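# Unload three plates from the tray onto the table

## Task

Lift each of the three plates out of the tray and set them down on the table top, with no plate resting on another. The tray must be left in its original state. Each plate has to stay where it is on its own once the robot lets go, since a plate that only the cup is holding in place does not count. Finish by releasing suction and pulling the tool away.

## Robot and tools

Robot: one six-joint UR12e-type arm, possibly on a slightly tilted base, carrying a single vacuum suction cup. There is no second arm and no fingers. The cup point is the centre of the cup's rim when nothing touches it, and the cup points along the cup point's own +z axis. About 7 cm back from the rim the tool gets wider, with its body and camera reaching out as far as roughly 8 cm sideways, so keep that in mind near the tray walls.

Frames: the scene frame has its origin on the table surface under the arm's base. +z is up, and +y is to the left when facing along +x. Positions are reported in metres and orientation as a quaternion (w,x,y,z). Motion commands, however, are given in the cup point's own axes, not in the scene frame.

execute_actions(actions): actions is a list of actions, run one after another. Each action is a table of up to 15 rows. Each row is one control step of 1/30 s, and if there are fewer than 15 rows the last row is repeated, so every action lasts 0.5 s. A row is 7 numbers, each in [-1, 1]: dx, dy, dz, rx, ry, rz, suction. The first six are an offset from the cup point's pose as measured when that action began (for the first action of a call, the pose in the latest result), expressed in the cup point's axes. Every row in a table is relative to that same start pose, not to the row before it. Scale: 1.0 equals 0.6 m of travel or 180 degrees of turn; rx, ry, rz form one rotation vector. An empty list just returns the current state and images. Each step the commanded pose is clipped to within 100 mm and 16 degrees of where the cup point is, so long moves need several actions; after an action the arm goes at most one clipped step further.

Suction (the 7th number): 1 means full vacuum, roughly 55 kPa below ambient; a value between asks for that fraction; 0.05 or less switches it off. It keeps its last setting until changed.

move(target, speed, stop_force, blocking): target is one 7-number row as above, an offset in cup point axes from the pose in the last result that printed one; its suction value is applied at the start. The cup point follows a straight path taking 0.5 to 10 s (longer paths are cut off at 10 s). speed is the path's top speed in m/s, 0.002 to 0.5, default 0.25; rotation is limited to twice that in rad/s. The real motion can lag, wander and overshoot speed, especially with the arm stretched out, and nothing slows it near obstacles. stop_force (13 to 80 N, not allowed in the first 0.2 s of a scene) ends the path when the wrist sensor sees that much extra resistance along the direction of travel for 2 steps; the cup point then backs to its position 2 steps earlier and holds. Use it with a very slow speed when pressing down onto a plate; the actual press can briefly be double the setting. Do not rely on it during moves that rotate, and leave it out when lifting off something you are pressing on. blocking=false returns after 0.5 s while the arm keeps going; it cannot be combined with stop_force, and other motion commands are refused until wait or stop reports the end. The result adds a move: line. Endings: done (at rest near target), off_target, moving, held (a check blocked the final step), fault, and contact (stop_force triggered; this takes precedence). limits=paced means the sent pose was clipped; limits=held means some steps were blocked, after which the arm may speed up sharply. The distance left to target is also given.

wait(seconds): 0 to 10; lets the scene run holding the last command, returning early if a running move finishes. stop(): brakes a running move; a fast arm needs room. zoom_image(camera, region): camera is "cam_wrist"; region is [x0, y0, x1, y1] in pixels of the 616x616 image, origin top-left, at most 504x504. The wrist camera is fisheye (fx about 209, cx about 313, cy about 307). read_manual(section) only returns licence text. finished_scene(scene) ends the current scene given its number; do this only once the plates rest on the table and the tool is clear.

Results: the state line gives cup point position, quaternion and velocities; printed position may be off at long reach. Hand target is where the controller is currently heading. A pose unreachable line means the clearance check altered or blocked a command. suction_measured shows vacuum achieved (near 0 means no seal; on an airtight seal it settles up to 0.15 under the command). part_present turns 1 at 0.50 and back to 0 below 0.45. Wrist force and torque are in cup point axes, include held weight and acceleration effects, have offsets up to about 5.5 N and noise up to about 3.4 N, and saturate near 100 N; pressing on a surface shows force pointing back toward the arm. Joint torques are noisy and offset. MOTOR HOT appears at 70 degrees C; at 85 the arm brakes until cooled.

Gripping: the rim is 29 mm wide and must sit fully on a flat smooth part of a plate, away from rims, edges and holes. Under vacuum the cup compresses, so a held plate sits up to 10 mm closer than the cup point suggests. To release, lower the plate until supported, switch suction off, then rise at least 15 mm. If the cup seals to the table, turn suction off to free it.

Avoid: pushing past contact, since the arm is stiff; a torque at a joint's load limit (elbow 135, wrist joints 48.6 N m) or 150 N of outside force stops the arm for 10 s. Do not drop, slam or fling plates, bump the tray out of place, or let anything leave the table. Loose objects may be nudged occasionally by outside disturbances.

Each tool is called after ">>>" as name([rows], argument=value, ...), one row to a line, values as JSON.

## Session

>>> execute_actions(actions=[])

Scene clock: 0.00 s.
end_effector_position=(+0.6304, +0.0106, +0.2939) suction_measured=0.00 part_present=0 end_effector_quat_wxyz=(-0.002, -0.008, +1.000, +0.002) end_effector_velocity=(-0.000, +0.000, +0.001) end_effector_angular_velocity=(+0.000, -0.002, +0.001)
Joint positions: [-0.28  -1.557  2.144 -2.16  -1.569  2.862]
Joint velocities: [ 0.    -0.002  0.     0.     0.    -0.   ]
Joint torques (N m, as the arm reports them, + toward a larger angle): no reading
Wrist force (N, on the end effector, along its own x y z axes, offset not removed): no reading
Wrist torque (N m, same axes, about the end effector's origin, offset not removed): no reading
Hand target: +0.630, +0.011, +0.294; -0.002, -0.008, +1.000, +0.002

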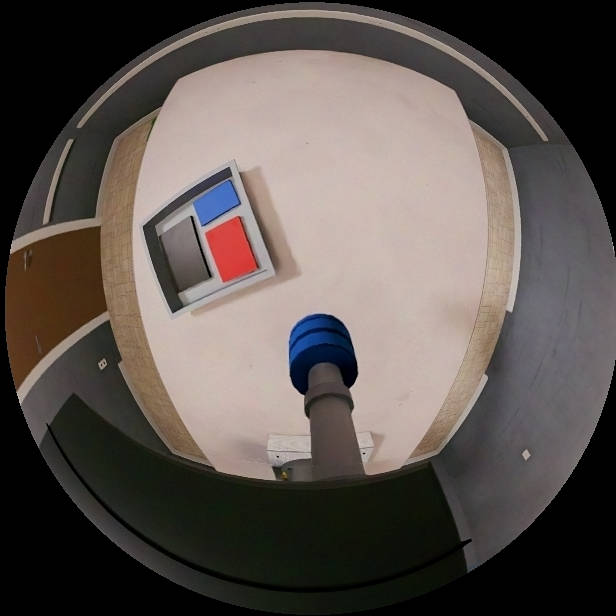

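>>> move(target=[0,0.25,0,0,0,0,0])

>>> zoom_image(camera="cam_wrist", region=[150,100,450,400])

Scene clock: 9.67 s.
end_effector_position=(+0.6277, +0.1605, +0.2944) suction_measured=0.00 part_present=0 end_effector_quat_wxyz=(-0.002, -0.008, +1.000, +0.002) end_effector_velocity=(+0.001, +0.002, +0.000) end_effector_angular_velocity=(+0.000, -0.001, +0.000)
Joint positions: [-0.039 -1.527  2.114 -2.159 -1.569  3.104]
Joint velocities: [ 0.003  0.001 -0.001 -0.001  0.     0.002]
Joint torques (N m, as the arm reports them, + toward a larger angle): [ 18.72 -36.5  -44.34  -1.44  -2.62   4.38]
Wrist force (N, on the end effector, along its own x y z axes, offset not removed): [-2.6 2.2 3.3]
Wrist torque (N m, same axes, about the end effector's origin, offset not removed): [-0.02 0.34 -0.20]
Hand target: +0.628, +0.161, +0.294; -0.002, -0.008, +1.000, +0.002
Off the commanded pose: 0.000 m, 0 deg.
move: done

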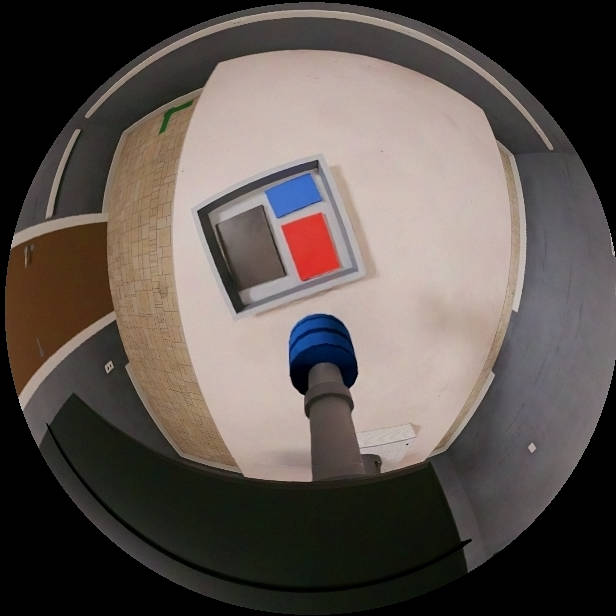

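Region (150, 100, 450, 400) of cam_wrist's 616x616 image, scaled by 1.680, with more detail than that image has.

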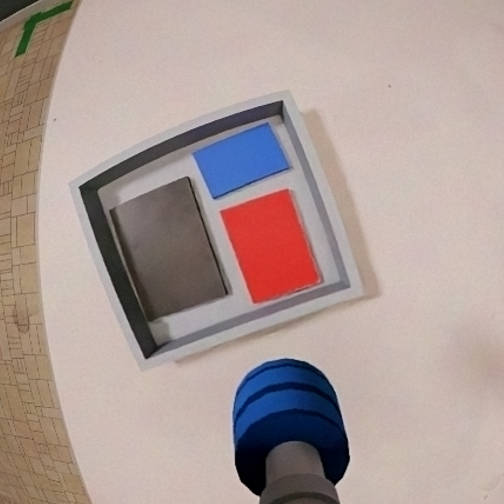

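>>> move(target=[-0.05,0.022,0.27,0,0,0,1])

Scene clock: 17.03 s.
end_effector_position=(+0.6564, +0.1747, +0.1324) suction_measured=0.00 part_present=0 end_effector_quat_wxyz=(-0.002, -0.008, +1.000, +0.002) end_effector_velocity=(+0.002, -0.000, -0.002) end_effector_angular_velocity=(-0.002, -0.001, -0.000)
Joint positions: [-0.017 -1.265  2.173 -2.48  -1.569  3.126]
Joint velocities: [ 0.     0.005 -0.002 -0.004 -0.002  0.001]
Joint torques (N m, as the arm reports them, + toward a larger angle): [ 18.94 -49.97 -35.18  -4.75  -3.04   4.81]
Wrist force (N, on the end effector, along its own x y z axes, offset not removed): [-4.9 1.6 -2.1]
Wrist torque (N m, same axes, about the end effector's origin, offset not removed): [0.12 0.75 -0.11]
Hand target: +0.657, +0.175, +0.132; -0.002, -0.008, +1.000, +0.002
Off the commanded pose: 0.000 m, 0 deg.
move: done

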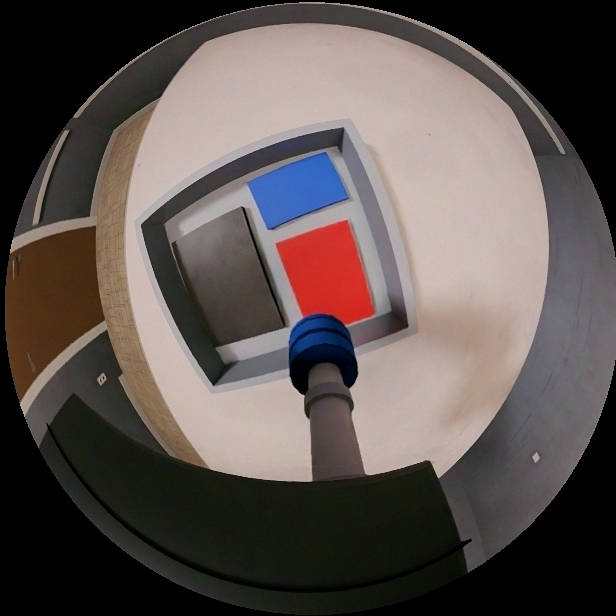

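>>> move(target=[-0.031,-0.016,0.09,0,0,0,1])

>>> move(target=[0,0,0.09,0,0,0,1], speed=0.015, stop_force=15)

Scene clock: 26.13 s.
end_effector_position=(+0.6748, +0.1655, +0.0785) suction_measured=0.00 part_present=0 end_effector_quat_wxyz=(-0.002, -0.008, +1.000, +0.002) end_effector_velocity=(+0.000, -0.000, -0.002) end_effector_angular_velocity=(-0.000, +0.000, -0.000)
Joint positions: [-0.03  -1.16   2.162 -2.574 -1.569  3.112]
Joint velocities: [-0.     0.003 -0.    -0.003 -0.     0.   ]
Joint torques (N m, as the arm reports them, + toward a larger angle): [-14.49 -55.41 -32.86  -4.88   0.46  -4.17]
Wrist force (N, on the end effector, along its own x y z axes, offset not removed): [-0.5 -6.1 -5.4]
Wrist torque (N m, same axes, about the end effector's origin, offset not removed): [-1.14 0.16 -0.07]
Hand target: +0.675, +0.166, +0.078; -0.002, -0.008, +1.000, +0.002
Off the commanded pose: 0.000 m, 0 deg.
move: done

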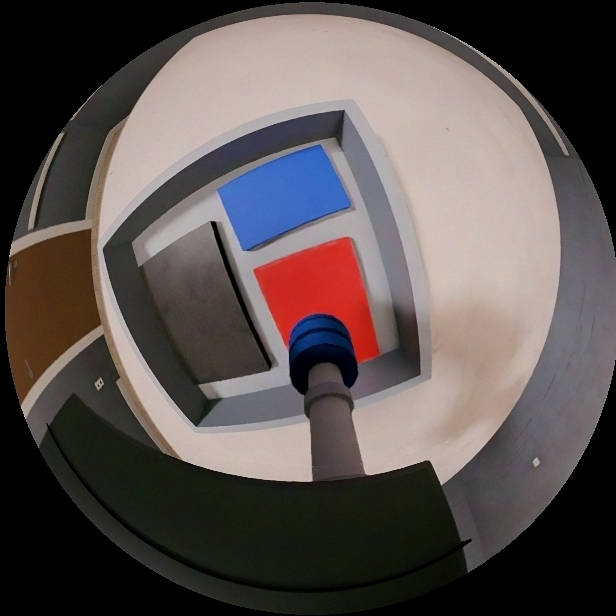

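Scene clock: 30.00 s.
end_effector_position=(+0.6745, +0.1657, +0.0246) suction_measured=0.00 part_present=0 end_effector_quat_wxyz=(-0.002, -0.008, +1.000, +0.002) end_effector_velocity=(-0.000, +0.000, -0.002) end_effector_angular_velocity=(+0.001, +0.001, -0.000)
Joint positions: [-0.03  -1.068  2.172 -2.676 -1.569  3.112]
Joint velocities: [-0.     0.003  0.001 -0.003  0.001  0.   ]
Joint torques (N m, as the arm reports them, + toward a larger angle): [  5.01 -59.11 -13.9   -4.83   0.59  -0.63]
Wrist force (N, on the end effector, along its own x y z axes, offset not removed): [2.2 -3.8 1.1]
Wrist torque (N m, same axes, about the end effector's origin, offset not removed): [-0.82 -0.39 0.05]
Hand target: +0.675, +0.166, +0.024; -0.002, -0.008, +1.000, +0.002
Off the commanded pose: 0.000 m, 0 deg.
move: done

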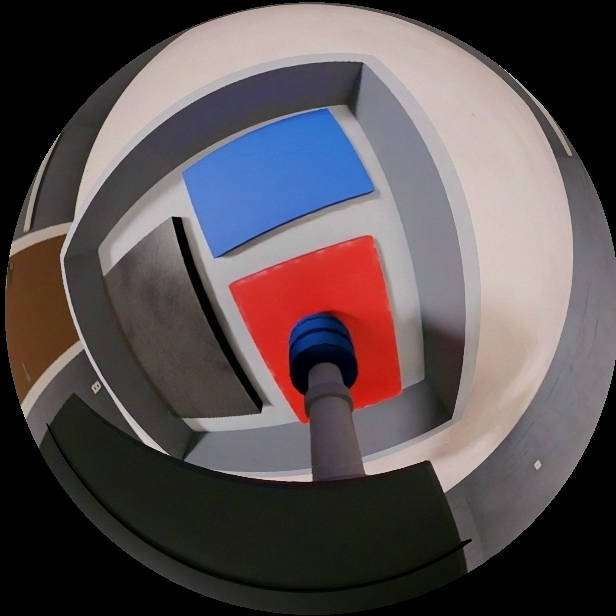

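>>> move(target=[0,0,0.04,0,0,0,1], speed=0.01, stop_force=15)

Scene clock: 33.73 s.
end_effector_position=(+0.6744, +0.1658, +0.0040) suction_measured=1.00 part_present=1 end_effector_quat_wxyz=(-0.002, -0.008, +1.000, +0.002) end_effector_velocity=(-0.000, -0.000, +0.003) end_effector_angular_velocity=(-0.001, +0.001, +0.000)
Joint positions: [-0.03  -1.031  2.173 -2.715 -1.569  3.112]
Joint velocities: [-0.    -0.006 -0.     0.008 -0.001 -0.   ]
Joint torques (N m, as the arm reports them, + toward a larger angle): [ 10.95 -69.31 -10.93   1.39   0.65   0.38]
Wrist force (N, on the end effector, along its own x y z axes, offset not removed): [3.6 -1.8 -22.0]
Wrist torque (N m, same axes, about the end effector's origin, offset not removed): [-0.28 -0.91 0.10]
Hand target: +0.674, +0.166, +0.004; -0.002, -0.008, +1.000, +0.002
Off the commanded pose: 0.003 m, 0 deg.
move: contact

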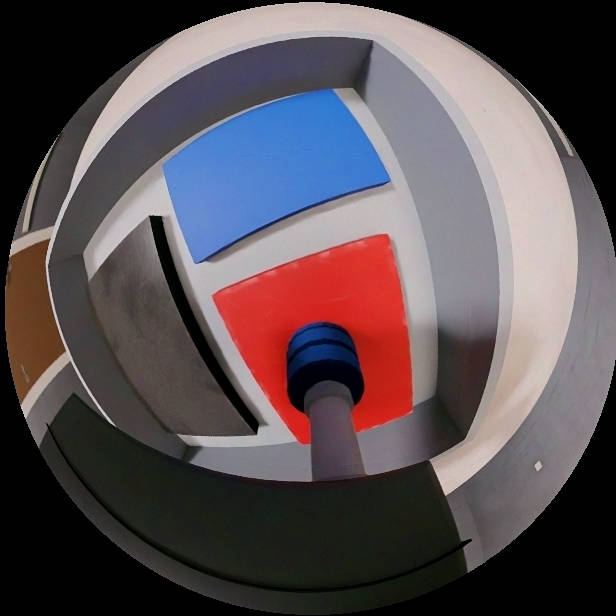

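>>> move(target=[0,0,-0.24,0,0,0,1], speed=0.15)

>>> move(target=[0,-0.37,0,0,0,0,1])

>>> move(target=[0,0,0.21,0,0,0,1], speed=0.15)

>>> move(target=[0,0,0.06,0,0,0,1], speed=0.01, stop_force=15)

Scene clock: 39.50 s.
end_effector_position=(+0.6752, +0.1654, +0.1478) suction_measured=0.98 part_present=1 end_effector_quat_wxyz=(-0.002, -0.008, +1.000, +0.002) end_effector_velocity=(+0.000, -0.000, +0.001) end_effector_angular_velocity=(-0.000, +0.001, -0.000)
Joint positions: [-0.03  -1.269  2.135 -2.438 -1.569  3.112]
Joint velocities: [-0.    -0.001 -0.001  0.003 -0.     0.   ]
Joint torques (N m, as the arm reports them, + toward a larger angle): [-14.51 -77.05 -36.36  -0.93   2.61  -3.14]
Wrist force (N, on the end effector, along its own x y z axes, offset not removed): [7.2 -1.7 -1.0]
Wrist torque (N m, same axes, about the end effector's origin, offset not removed): [-0.70 -1.15 -0.04]
Hand target: +0.675, +0.165, +0.148; -0.002, -0.008, +1.000, +0.002
Off the commanded pose: 0.000 m, 0 deg.
move: done

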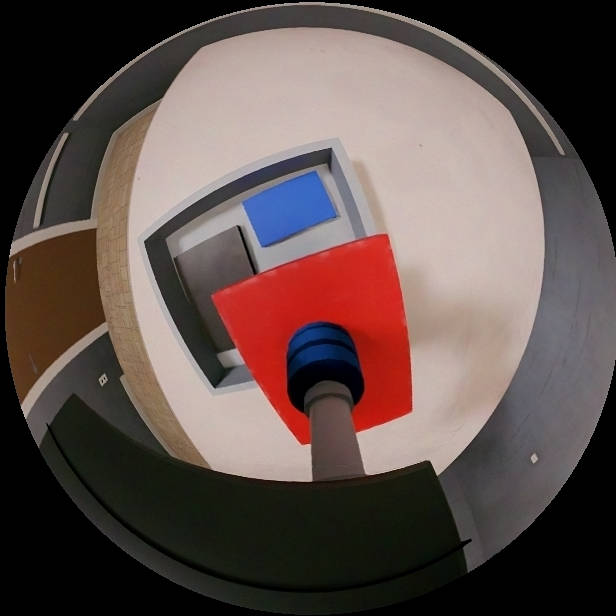

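Scene clock: 40.97 s.
end_effector_position=(+0.6791, -0.0565, +0.1471) suction_measured=0.98 part_present=1 end_effector_quat_wxyz=(-0.002, -0.008, +1.000, +0.002) end_effector_velocity=(+0.000, -0.001, -0.001) end_effector_angular_velocity=(+0.000, +0.000, -0.000)
Joint positions: [-0.359 -1.287  2.162 -2.447 -1.569  2.784]
Joint velocities: [-0.002  0.001 -0.    -0.     0.    -0.002]
Joint torques (N m, as the arm reports them, + toward a larger angle): [-16.02 -48.87 -38.19  -0.88   3.61  -4.07]
Wrist force (N, on the end effector, along its own x y z axes, offset not removed): [2.9 2.0 -0.8]
Wrist torque (N m, same axes, about the end effector's origin, offset not removed): [0.18 -0.13 -0.10]
Hand target: +0.679, -0.057, +0.147; -0.002, -0.008, +1.000, +0.002
Off the commanded pose: 0.001 m, 0 deg.
move: done

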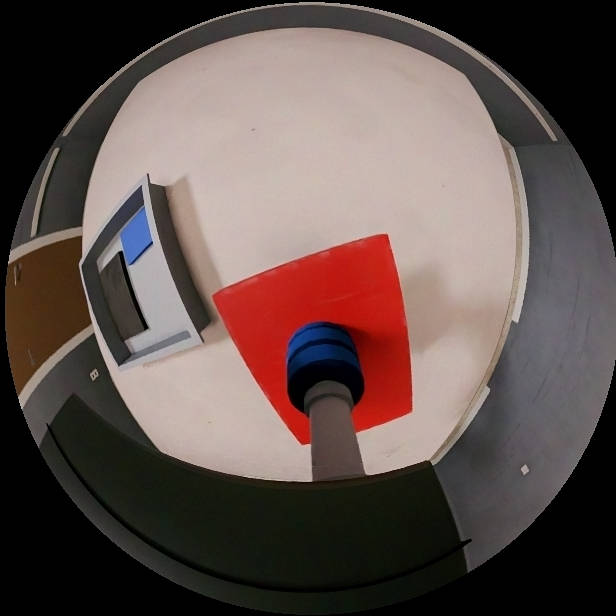

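Scene clock: 42.30 s.
end_effector_position=(+0.6783, -0.0561, +0.0213) suction_measured=1.00 part_present=1 end_effector_quat_wxyz=(-0.002, -0.008, +1.000, +0.002) end_effector_velocity=(+0.001, +0.000, -0.001) end_effector_angular_velocity=(+0.000, -0.000, -0.001)
Joint positions: [-0.359 -1.075  2.2   -2.696 -1.569  2.783]
Joint velocities: [ 0.     0.003 -0.001 -0.002  0.     0.001]
Joint torques (N m, as the arm reports them, + toward a larger angle): [ 17.05 -58.63 -30.11  -4.6    1.09   4.37]
Wrist force (N, on the end effector, along its own x y z axes, offset not removed): [-3.9 -5.1 -9.7]
Wrist torque (N m, same axes, about the end effector's origin, offset not removed): [-0.86 0.43 -0.18]
Hand target: +0.678, -0.056, +0.021; -0.002, -0.008, +1.000, +0.002
Off the commanded pose: 0.000 m, 0 deg.
move: done

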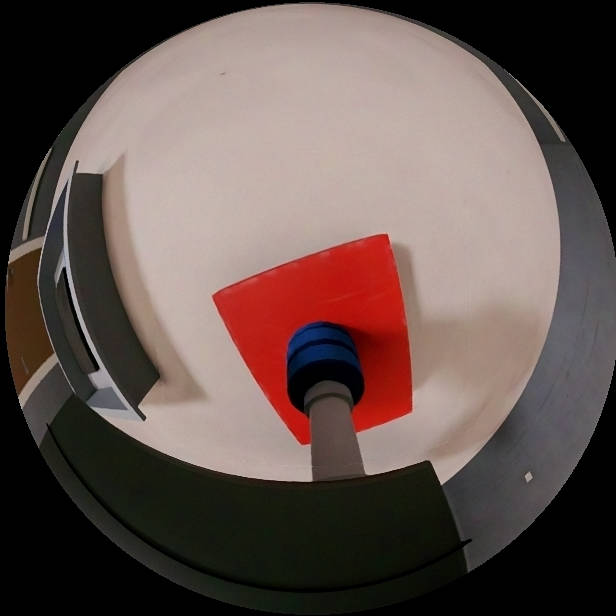

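Scene clock: 44.73 s.
end_effector_position=(+0.6782, -0.0561, +0.0008) suction_measured=0.98 part_present=1 end_effector_quat_wxyz=(-0.002, -0.008, +1.000, +0.002) end_effector_velocity=(-0.002, +0.000, +0.002) end_effector_angular_velocity=(+0.002, +0.006, -0.000)
Joint positions: [-0.359 -1.038  2.201 -2.735 -1.569  2.783]
Joint velocities: [-0.    -0.005  0.001  0.01  -0.     0.   ]
Joint torques (N m, as the arm reports them, + toward a larger angle): [-14.   -63.25 -10.42   2.88   0.94  -3.85]
Wrist force (N, on the end effector, along its own x y z axes, offset not removed): [1.6 -2.3 -28.7]
Wrist torque (N m, same axes, about the end effector's origin, offset not removed): [-0.59 -0.58 -0.07]
Hand target: +0.678, -0.056, +0.001; -0.002, -0.008, +1.000, +0.002
Off the commanded pose: 0.016 m, 0 deg.
move: contact

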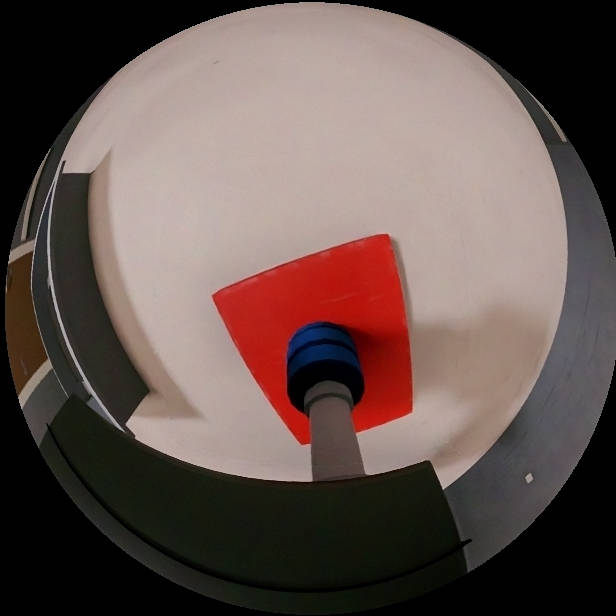

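>>> execute_actions([
  [[0,0,0,0,0,0,0]],
  [[0,0,0,0,0,0,0]],
])

>>> move(target=[0,0,-0.24,0,0,0,0])

>>> move(target=[-0.128,0.412,0,0,0,0,0])

>>> move(target=[0,0,0.12,0,0,0,1], speed=0.1)

Scene clock: 50.87 s.
end_effector_position=(+0.6782, -0.0561, +0.0008) suction_measured=0.00 part_present=0 end_effector_quat_wxyz=(-0.002, -0.008, +1.000, +0.002) end_effector_velocity=(+0.001, -0.000, +0.001) end_effector_angular_velocity=(-0.001, -0.001, -0.000)
Joint positions: [-0.359 -1.038  2.201 -2.735 -1.569  2.783]
Joint velocities: [-0.    -0.    -0.001 -0.    -0.    -0.   ]
Joint torques (N m, as the arm reports them, + toward a larger angle): [-14.   -36.74  -9.13  -1.26   0.68  -3.75]
Wrist force (N, on the end effector, along its own x y z axes, offset not removed): [12.7 1.5 -44.8]
Wrist torque (N m, same axes, about the end effector's origin, offset not removed): [-0.31 -0.75 -0.01]
Hand target: +0.678, -0.056, +0.001; -0.002, -0.008, +1.000, +0.002
Off the commanded pose: 0.000 m, 0 deg.

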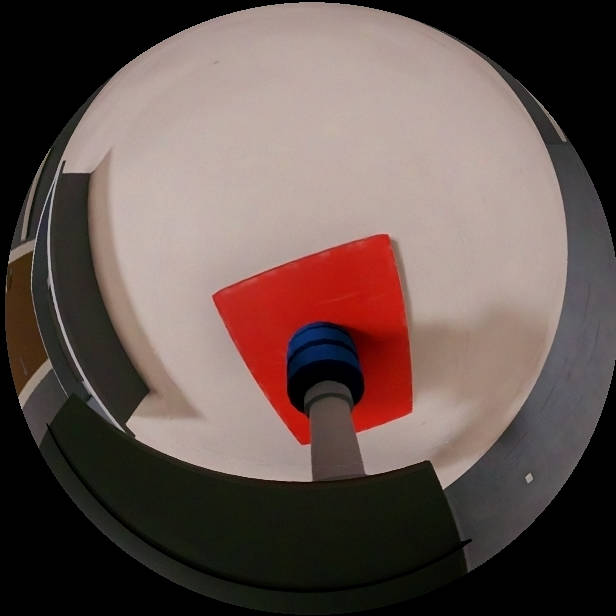

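Scene clock: 52.03 s.
end_effector_position=(+0.6791, -0.0565, +0.1446) suction_measured=0.00 part_present=0 end_effector_quat_wxyz=(-0.002, -0.008, +1.000, +0.002) end_effector_velocity=(+0.000, -0.000, +0.002) end_effector_angular_velocity=(-0.001, -0.001, +0.001)
Joint positions: [-0.359 -1.283  2.163 -2.452 -1.569  2.783]
Joint velocities: [-0.    -0.002 -0.001  0.003 -0.001 -0.001]
Joint torques (N m, as the arm reports them, + toward a larger angle): [-14.32 -71.77 -37.34  -1.66   1.19  -4.12]
Wrist force (N, on the end effector, along its own x y z axes, offset not removed): [0.0 -2.3 -3.9]
Wrist torque (N m, same axes, about the end effector's origin, offset not removed): [-0.63 -0.08 -0.09]
Hand target: +0.679, -0.057, +0.145; -0.002, -0.008, +1.000, +0.002
Off the commanded pose: 0.000 m, 0 deg.
move: done

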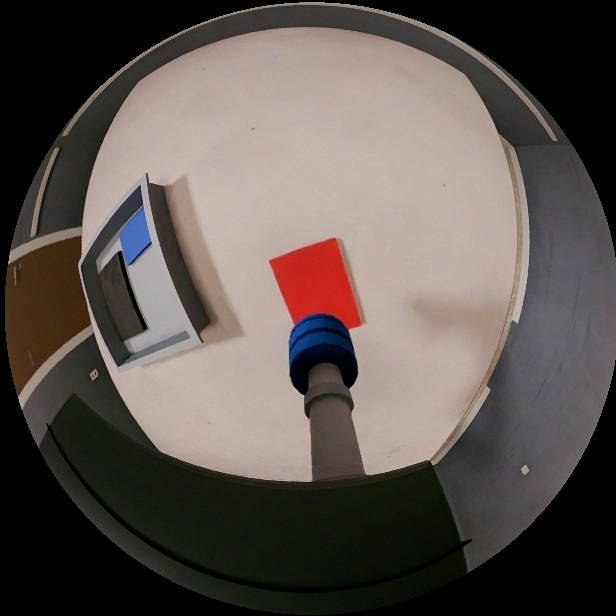

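Scene clock: 53.63 s.
end_effector_position=(+0.7514, +0.1919, +0.1450) suction_measured=0.00 part_present=0 end_effector_quat_wxyz=(-0.002, -0.008, +1.000, +0.002) end_effector_velocity=(+0.001, +0.002, -0.000) end_effector_angular_velocity=(-0.001, -0.001, -0.000)
Joint positions: [ 0.006 -1.163  1.978 -2.386 -1.569  3.149]
Joint velocities: [ 0.002  0.002 -0.003  0.    -0.001  0.003]
Joint torques (N m, as the arm reports them, + toward a larger angle): [ 19.23 -64.43 -38.75  -0.96  -2.67   5.07]
Wrist force (N, on the end effector, along its own x y z axes, offset not removed): [-1.0 -0.3 1.6]
Wrist torque (N m, same axes, about the end effector's origin, offset not removed): [-0.38 0.24 -0.08]
Hand target: +0.751, +0.192, +0.145; -0.002, -0.008, +1.000, +0.002
Off the commanded pose: 0.001 m, 0 deg.
move: done

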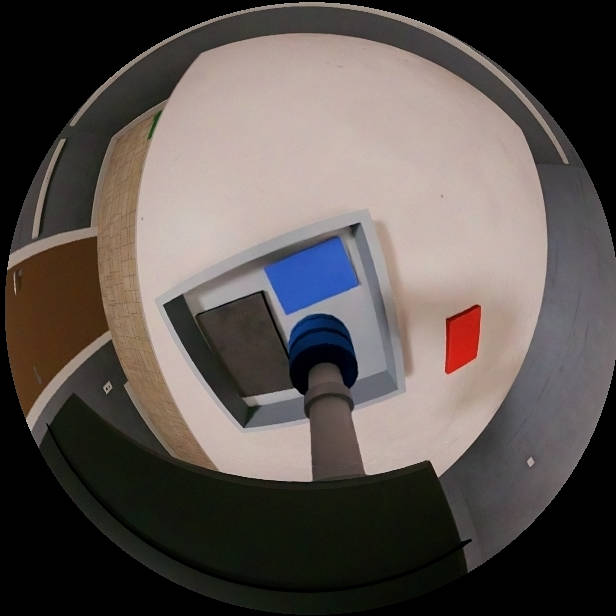

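Scene clock: 54.80 s.
end_effector_position=(+0.7510, +0.1921, +0.0731) suction_measured=0.00 part_present=0 end_effector_quat_wxyz=(-0.002, -0.008, +1.000, +0.002) end_effector_velocity=(+0.001, +0.000, -0.001) end_effector_angular_velocity=(+0.001, -0.001, +0.000)
Joint positions: [ 0.006 -1.065  2.003 -2.51  -1.569  3.149]
Joint velocities: [ 0.     0.003 -0.001 -0.003  0.001  0.   ]
Joint torques (N m, as the arm reports them, + toward a larger angle): [ -1.69 -64.86 -20.46  -4.8   -1.63  -2.55]
Wrist force (N, on the end effector, along its own x y z axes, offset not removed): [-2.5 0.2 0.2]
Wrist torque (N m, same axes, about the end effector's origin, offset not removed): [-0.11 0.26 0.04]
Hand target: +0.751, +0.192, +0.073; -0.002, -0.008, +1.000, +0.002
Off the commanded pose: 0.000 m, 0 deg.
move: done

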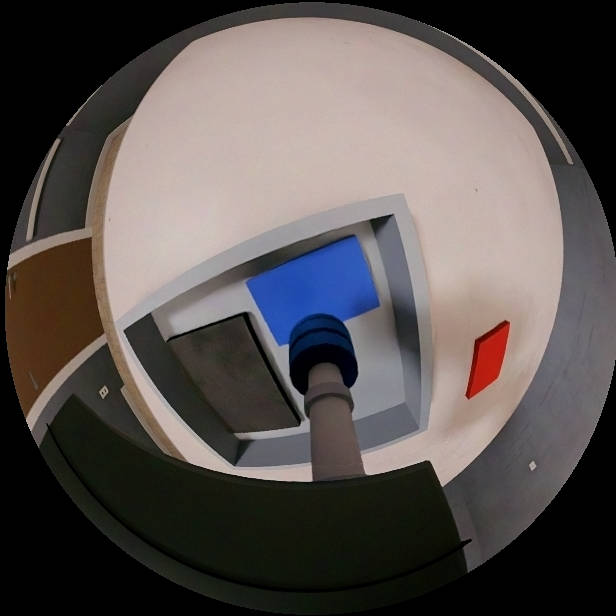

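>>> move(target=[-0.01,-0.003,0.065,0,0,0,1], speed=0.05)

>>> move(target=[0,0,0.06,0,0,0,1], speed=0.01, stop_force=15)

Scene clock: 62.23 s.
end_effector_position=(+0.7567, +0.1905, +0.0342) suction_measured=0.00 part_present=0 end_effector_quat_wxyz=(-0.002, -0.008, +1.000, +0.002) end_effector_velocity=(-0.001, -0.000, -0.002) end_effector_angular_velocity=(+0.000, +0.001, -0.000)
Joint positions: [ 0.004 -1.002  1.998 -2.569 -1.569  3.146]
Joint velocities: [-0.     0.003  0.001 -0.002  0.    -0.   ]
Joint torques (N m, as the arm reports them, + toward a larger angle): [-11.9  -68.83 -33.23  -4.94   2.09  -3.87]
Wrist force (N, on the end effector, along its own x y z axes, offset not removed): [-0.5 2.6 -1.3]
Wrist torque (N m, same axes, about the end effector's origin, offset not removed): [0.27 0.02 0.22]
Hand target: +0.757, +0.190, +0.034; -0.002, -0.008, +1.000, +0.002
Off the commanded pose: 0.000 m, 0 deg.
move: done

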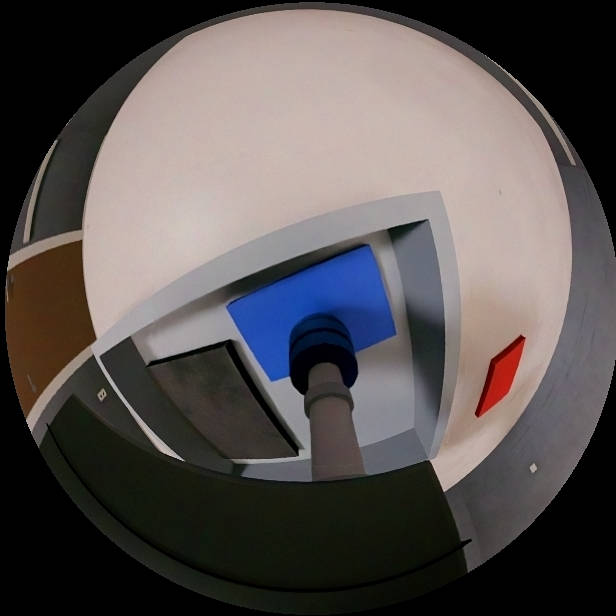

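Scene clock: 65.77 s.
end_effector_position=(+0.7566, +0.1906, +0.0029) suction_measured=1.00 part_present=1 end_effector_quat_wxyz=(-0.002, -0.008, +1.000, +0.002) end_effector_velocity=(-0.001, +0.000, +0.002) end_effector_angular_velocity=(-0.000, +0.003, +0.000)
Joint positions: [ 0.004 -0.954  2.    -2.619 -1.569  3.146]
Joint velocities: [ 0.    -0.004 -0.     0.007 -0.     0.   ]
Joint torques (N m, as the arm reports them, + toward a larger angle): [ -8.72 -70.19 -14.83   2.93   1.51  -2.83]
Wrist force (N, on the end effector, along its own x y z axes, offset not removed): [-5.3 3.1 -24.3]
Wrist torque (N m, same axes, about the end effector's origin, offset not removed): [0.11 0.32 0.16]
Hand target: +0.757, +0.191, +0.003; -0.002, -0.008, +1.000, +0.002
Off the commanded pose: 0.005 m, 0 deg.
move: contact

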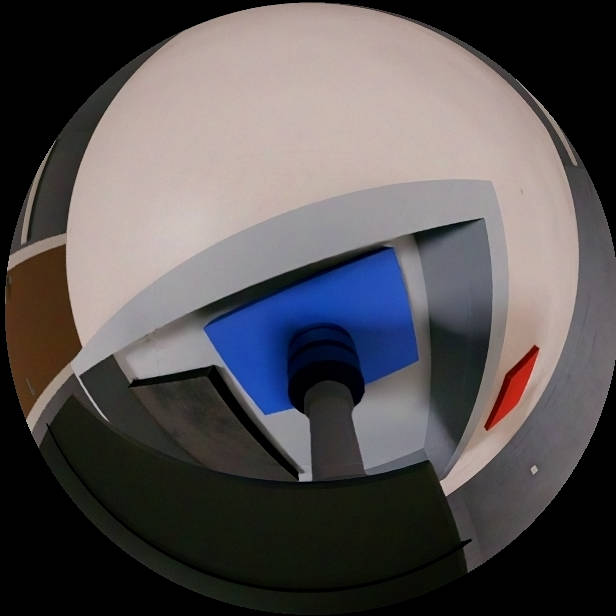

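>>> move(target=[0,0,-0.24,0,0,0,1], speed=0.15)

>>> move(target=[-0.172,-0.417,0,0,0,0,1])

>>> move(target=[0,0,0.21,0,0,0,1], speed=0.15)

>>> move(target=[0,0,0.06,0,0,0,1], speed=0.01, stop_force=15)

>>> execute_actions([
  [[0,0,-0.004,0,0,0,0]],
  [[0,0,0,0,0,0,0]],
])

>>> move(target=[0,0,-0.24,0,0,0,0])

>>> move(target=[0.31,0.545,0,0,0,0,0])

>>> move(target=[0,0,0.12,0,0,0,1], speed=0.1)

Scene clock: 73.43 s.
end_effector_position=(+0.7574, +0.1902, +0.1467) suction_measured=0.99 part_present=1 end_effector_quat_wxyz=(-0.002, -0.008, +1.000, +0.002) end_effector_velocity=(-0.000, -0.000, +0.001) end_effector_angular_velocity=(+0.001, +0.000, +0.000)
Joint positions: [ 0.004 -1.159  1.966 -2.379 -1.569  3.146]
Joint velocities: [-0.001 -0.002 -0.     0.003  0.001 -0.001]
Joint torques (N m, as the arm reports them, + toward a larger angle): [-13.3  -86.35 -39.55  -1.33   3.68  -0.28]
Wrist force (N, on the end effector, along its own x y z axes, offset not removed): [5.5 0.7 -3.2]
Wrist torque (N m, same axes, about the end effector's origin, offset not removed): [-0.07 -0.59 0.06]
Hand target: +0.757, +0.190, +0.147; -0.002, -0.008, +1.000, +0.002
Off the commanded pose: 0.000 m, 0 deg.
move: done

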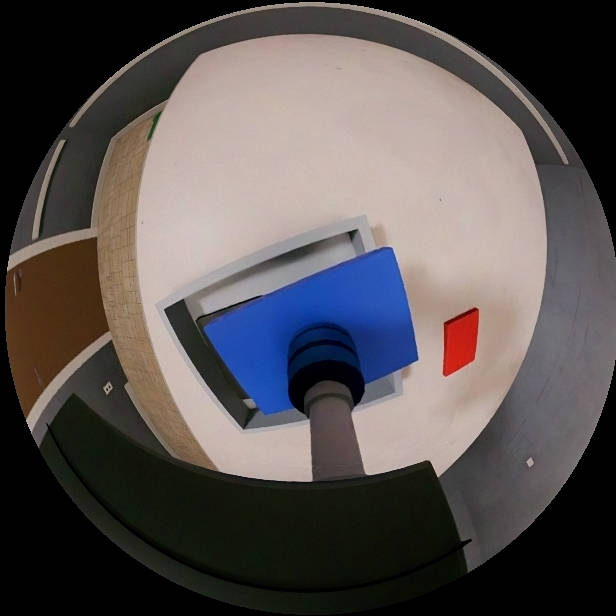

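Scene clock: 75.07 s.
end_effector_position=(+0.8649, -0.0580, +0.1454) suction_measured=0.96 part_present=1 end_effector_quat_wxyz=(-0.002, -0.008, +1.000, +0.002) end_effector_velocity=(+0.001, -0.002, +0.001) end_effector_angular_velocity=(-0.001, -0.001, +0.001)
Joint positions: [-0.287 -1.051  1.786 -2.307 -1.569  2.856]
Joint velocities: [-0.001  0.001 -0.003  0.001 -0.001 -0.002]
Joint torques (N m, as the arm reports them, + toward a larger angle): [ -9.3  -73.57 -42.48  -1.43   3.48  -3.31]
Wrist force (N, on the end effector, along its own x y z axes, offset not removed): [5.9 -1.4 -1.4]
Wrist torque (N m, same axes, about the end effector's origin, offset not removed): [-0.58 -0.82 -0.10]
Hand target: +0.865, -0.058, +0.145; -0.002, -0.008, +1.000, +0.002
Off the commanded pose: 0.000 m, 0 deg.
move: done

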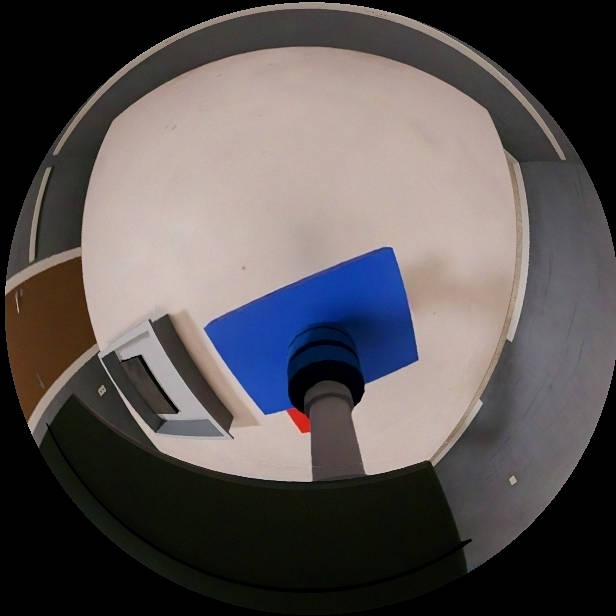

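Scene clock: 76.40 s.
end_effector_position=(+0.8642, -0.0577, +0.0195) suction_measured=1.00 part_present=1 end_effector_quat_wxyz=(-0.002, -0.008, +1.000, +0.002) end_effector_velocity=(+0.000, -0.000, +0.000) end_effector_angular_velocity=(-0.001, -0.002, +0.000)
Joint positions: [-0.287 -0.896  1.817 -2.494 -1.569  2.856]
Joint velocities: [-0.     0.     0.    -0.002 -0.001 -0.   ]
Joint torques (N m, as the arm reports them, + toward a larger angle): [ 18.42 -83.35 -35.96  -4.74   2.02   0.54]
Wrist force (N, on the end effector, along its own x y z axes, offset not removed): [4.9 -9.4 -1.2]
Wrist torque (N m, same axes, about the end effector's origin, offset not removed): [-1.28 -0.81 0.05]
Hand target: +0.864, -0.058, +0.019; -0.002, -0.008, +1.000, +0.002
Off the commanded pose: 0.000 m, 0 deg.
move: done

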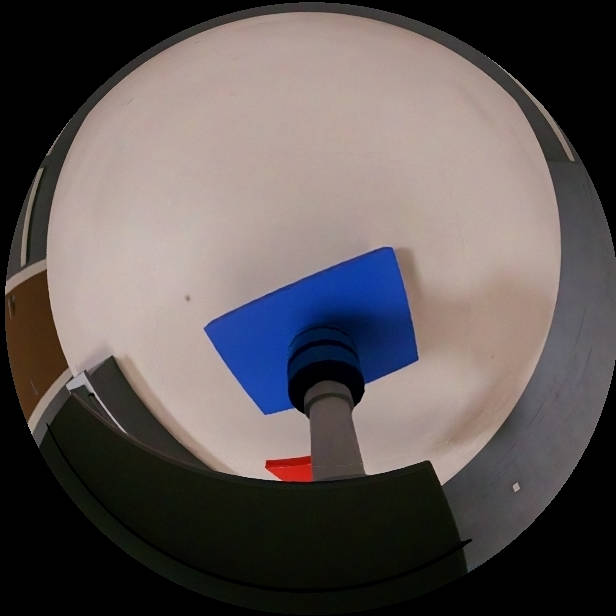

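Scene clock: 78.73 s.
end_effector_position=(+0.8641, -0.0577, +0.0001) suction_measured=0.99 part_present=1 end_effector_quat_wxyz=(-0.002, -0.008, +1.000, +0.002) end_effector_velocity=(-0.001, +0.000, +0.001) end_effector_angular_velocity=(+0.001, +0.004, +0.000)
Joint positions: [-0.287 -0.869  1.818 -2.521 -1.569  2.856]
Joint velocities: [-0.    -0.003  0.001  0.007 -0.    -0.   ]
Joint torques (N m, as the arm reports them, + toward a larger angle): [ 15.12 -79.96 -16.58   1.74   1.43   0.63]
Wrist force (N, on the end effector, along its own x y z axes, offset not removed): [0.1 1.9 -21.3]
Wrist torque (N m, same axes, about the end effector's origin, offset not removed): [-0.01 -0.36 -0.23]
Hand target: +0.864, -0.058, +0.000; -0.002, -0.008, +1.000, +0.002
Off the commanded pose: 0.017 m, 0 deg.
move: contact

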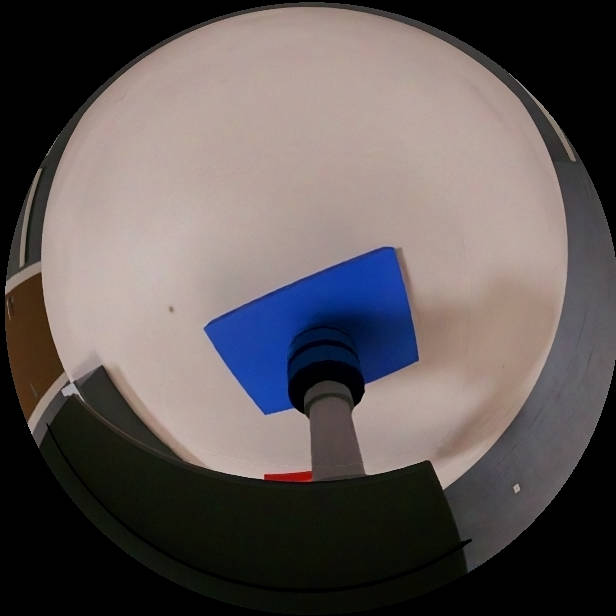

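Scene clock: 79.73 s.
end_effector_position=(+0.8641, -0.0577, +0.0024) suction_measured=0.00 part_present=0 end_effector_quat_wxyz=(-0.002, -0.008, +1.000, +0.002) end_effector_velocity=(-0.000, +0.000, +0.001) end_effector_angular_velocity=(+0.001, -0.000, +0.000)
Joint positions: [-0.287 -0.872  1.818 -2.518 -1.569  2.856]
Joint velocities: [ 0.    -0.001  0.001  0.001  0.001 -0.   ]
Joint torques (N m, as the arm reports them, + toward a larger angle): [ 14.36 -91.24 -20.69  -0.87   1.83   0.62]
Wrist force (N, on the end effector, along its own x y z axes, offset not removed): [7.7 4.4 -9.6]
Wrist torque (N m, same axes, about the end effector's origin, offset not removed): [0.47 -1.30 0.24]
Hand target: +0.864, -0.058, +0.002; -0.002, -0.008, +1.000, +0.002
Off the commanded pose: 0.000 m, 0 deg.

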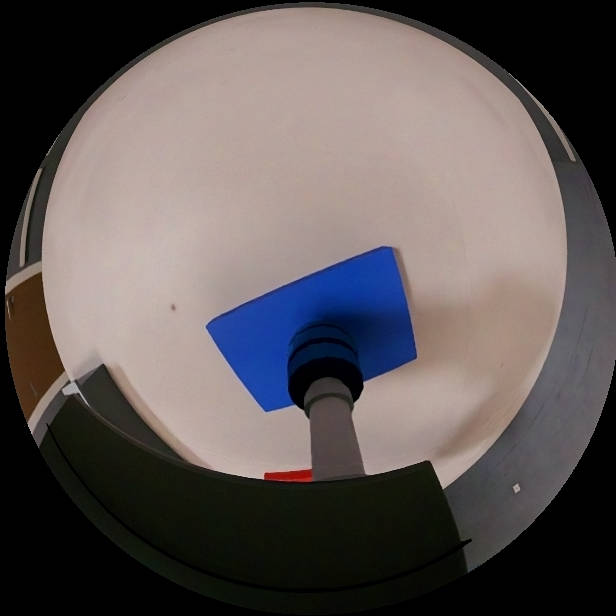

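Scene clock: 80.87 s.
end_effector_position=(+0.8649, -0.0581, +0.1462) suction_measured=0.00 part_present=0 end_effector_quat_wxyz=(-0.002, -0.008, +1.000, +0.002) end_effector_velocity=(-0.001, -0.000, +0.000) end_effector_angular_velocity=(-0.000, +0.002, +0.001)
Joint positions: [-0.287 -1.052  1.785 -2.305 -1.569  2.856]
Joint velocities: [-0.    -0.001  0.001  0.003 -0.001 -0.002]
Joint torques (N m, as the arm reports them, + toward a larger angle): [-13.86 -97.79 -42.31  -1.5    2.31  -3.72]
Wrist force (N, on the end effector, along its own x y z axes, offset not removed): [6.2 -1.4 -7.1]
Wrist torque (N m, same axes, about the end effector's origin, offset not removed): [-0.42 -0.99 0.11]
Hand target: +0.865, -0.058, +0.146; -0.002, -0.008, +1.000, +0.002
Off the commanded pose: 0.000 m, 0 deg.
move: done

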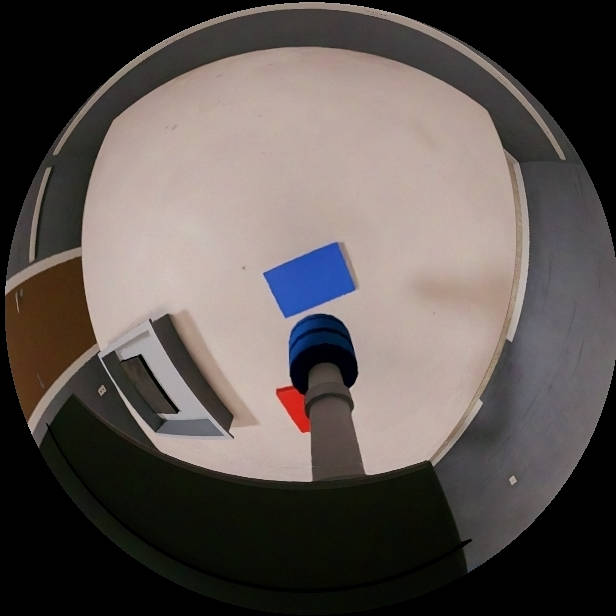

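Scene clock: 82.93 s.
end_effector_position=(+0.6732, +0.2656, +0.1482) suction_measured=0.00 part_present=0 end_effector_quat_wxyz=(-0.002, -0.008, +1.000, +0.002) end_effector_velocity=(-0.001, +0.002, +0.000) end_effector_angular_velocity=(+0.000, +0.000, +0.000)
Joint positions: [ 0.116 -1.232  2.08  -2.42  -1.569  3.258]
Joint velocities: [ 0.003 -0.001  0.001  0.     0.     0.003]
Joint torques (N m, as the arm reports them, + toward a larger angle): [ 18.71 -77.7  -23.33  -4.97  -2.78   4.55]
Wrist force (N, on the end effector, along its own x y z axes, offset not removed): [2.9 -6.6 -8.2]
Wrist torque (N m, same axes, about the end effector's origin, offset not removed): [-1.33 -0.34 0.12]
Hand target: +0.673, +0.266, +0.148; -0.002, -0.008, +1.000, +0.002
Off the commanded pose: 0.001 m, 0 deg.
move: done

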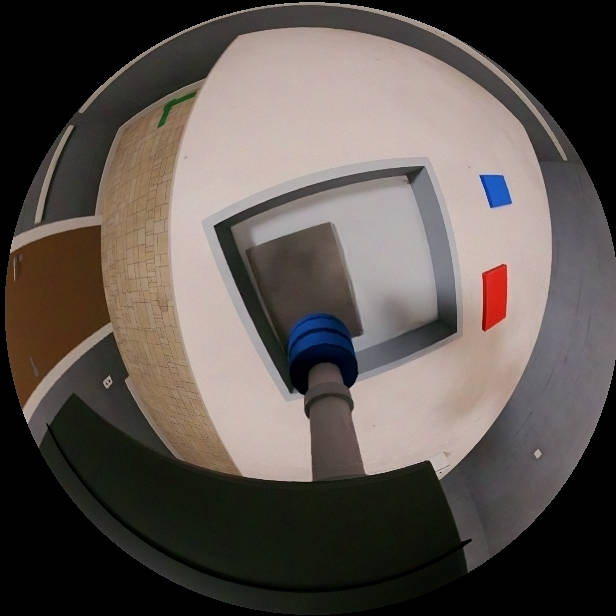

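Scene clock: 84.10 s.
end_effector_position=(+0.6728, +0.2657, +0.0764) suction_measured=0.00 part_present=0 end_effector_quat_wxyz=(-0.002, -0.008, +1.000, +0.002) end_effector_velocity=(-0.000, -0.000, -0.002) end_effector_angular_velocity=(-0.000, +0.001, -0.000)
Joint positions: [ 0.116 -1.125  2.107 -2.554 -1.569  3.258]
Joint velocities: [ 0.     0.003  0.    -0.002 -0.     0.   ]
Joint torques (N m, as the arm reports them, + toward a larger angle): [ -0.09 -60.66 -19.36  -5.52  -1.85  -1.39]
Wrist force (N, on the end effector, along its own x y z axes, offset not removed): [0.1 -4.0 -0.6]
Wrist torque (N m, same axes, about the end effector's origin, offset not removed): [-0.67 -0.19 -0.04]
Hand target: +0.673, +0.266, +0.076; -0.002, -0.008, +1.000, +0.002
Off the commanded pose: 0.000 m, 0 deg.
move: done

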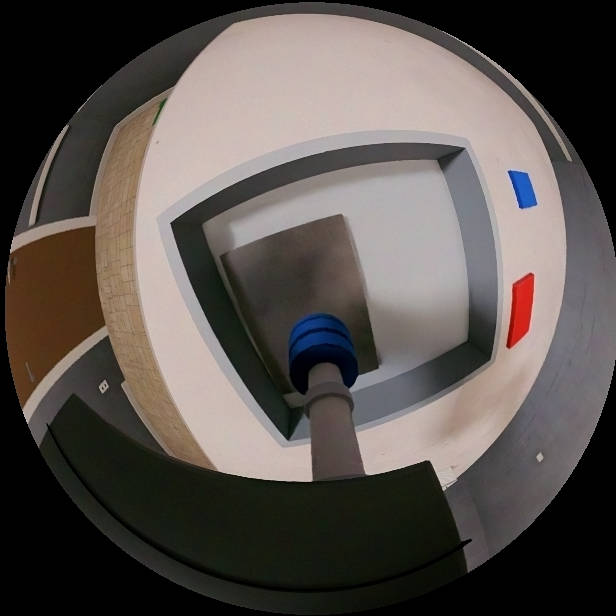

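>>> move(target=[0.012,0.008,0.07,0,0,0,1], speed=0.05)

>>> move(target=[0,0,0.06,0,0,0,1], speed=0.01, stop_force=15)

Scene clock: 88.90 s.
end_effector_position=(+0.6653, +0.2705, +0.0346) suction_measured=0.00 part_present=0 end_effector_quat_wxyz=(-0.002, -0.008, +1.000, +0.002) end_effector_velocity=(-0.001, -0.000, -0.002) end_effector_angular_velocity=(-0.000, +0.000, -0.001)
Joint positions: [ 0.124 -1.062  2.125 -2.635 -1.569  3.266]
Joint velocities: [ 0.     0.003  0.001 -0.003 -0.     0.001]
Joint torques (N m, as the arm reports them, + toward a larger angle): [ 18.3  -64.92 -15.07  -4.49   3.17   4.38]
Wrist force (N, on the end effector, along its own x y z axes, offset not removed): [1.7 -3.9 -1.9]
Wrist torque (N m, same axes, about the end effector's origin, offset not removed): [-0.92 -0.42 -0.15]
Hand target: +0.665, +0.271, +0.034; -0.002, -0.008, +1.000, +0.002
Off the commanded pose: 0.000 m, 0 deg.
move: done

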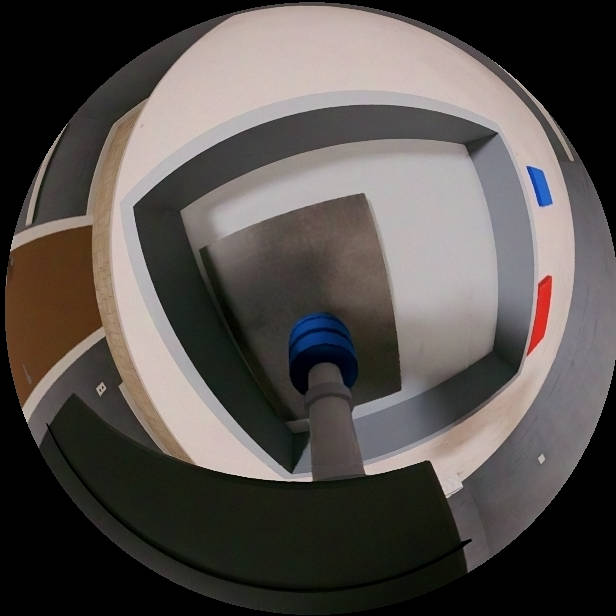

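Scene clock: 92.40 s.
end_effector_position=(+0.6651, +0.2706, +0.0036) suction_measured=1.00 part_present=1 end_effector_quat_wxyz=(-0.002, -0.008, +1.000, +0.002) end_effector_velocity=(-0.001, -0.000, +0.002) end_effector_angular_velocity=(-0.001, +0.003, +0.000)
Joint positions: [ 0.124 -1.009  2.127 -2.69  -1.569  3.266]
Joint velocities: [-0.    -0.004  0.001  0.006 -0.    -0.   ]
Joint torques (N m, as the arm reports them, + toward a larger angle): [ -9.56 -60.74 -11.56   1.93   2.76   0.46]
Wrist force (N, on the end effector, along its own x y z axes, offset not removed): [5.6 -3.4 -38.8]
Wrist torque (N m, same axes, about the end effector's origin, offset not removed): [-0.61 -0.64 0.36]
Hand target: +0.665, +0.271, +0.004; -0.002, -0.008, +1.000, +0.002
Off the commanded pose: 0.005 m, 0 deg.
move: contact

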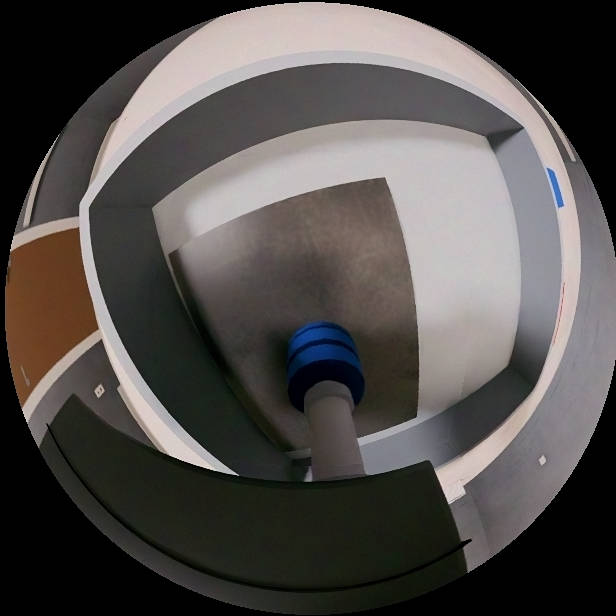

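>>> move(target=[0,0,-0.24,0,0,0,1], speed=0.08)

Scene clock: 96.27 s.
end_effector_position=(+0.6659, +0.2702, +0.1474) suction_measured=0.98 part_present=1 end_effector_quat_wxyz=(-0.002, -0.008, +1.000, +0.002) end_effector_velocity=(+0.000, +0.000, +0.002) end_effector_angular_velocity=(+0.000, -0.001, +0.000)
Joint positions: [ 0.124 -1.237  2.09  -2.425 -1.569  3.266]
Joint velocities: [ 0.    -0.003 -0.001  0.004  0.    -0.   ]
Joint torques (N m, as the arm reports them, + toward a larger angle): [  8.08 -83.14 -40.18  -1.42   3.18   3.2 ]
Wrist force (N, on the end effector, along its own x y z axes, offset not removed): [1.9 -1.6 0.3]
Wrist torque (N m, same axes, about the end effector's origin, offset not removed): [-0.56 -0.26 0.13]
Hand target: +0.666, +0.270, +0.148; -0.002, -0.008, +1.000, +0.002
Off the commanded pose: 0.000 m, 0 deg.
move: done

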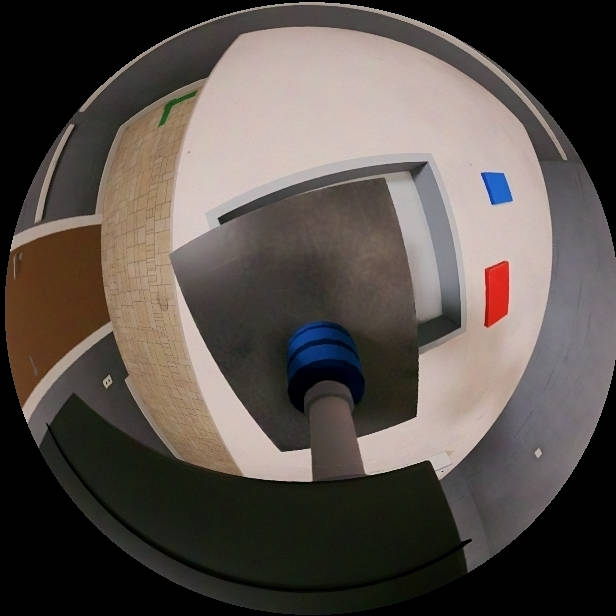

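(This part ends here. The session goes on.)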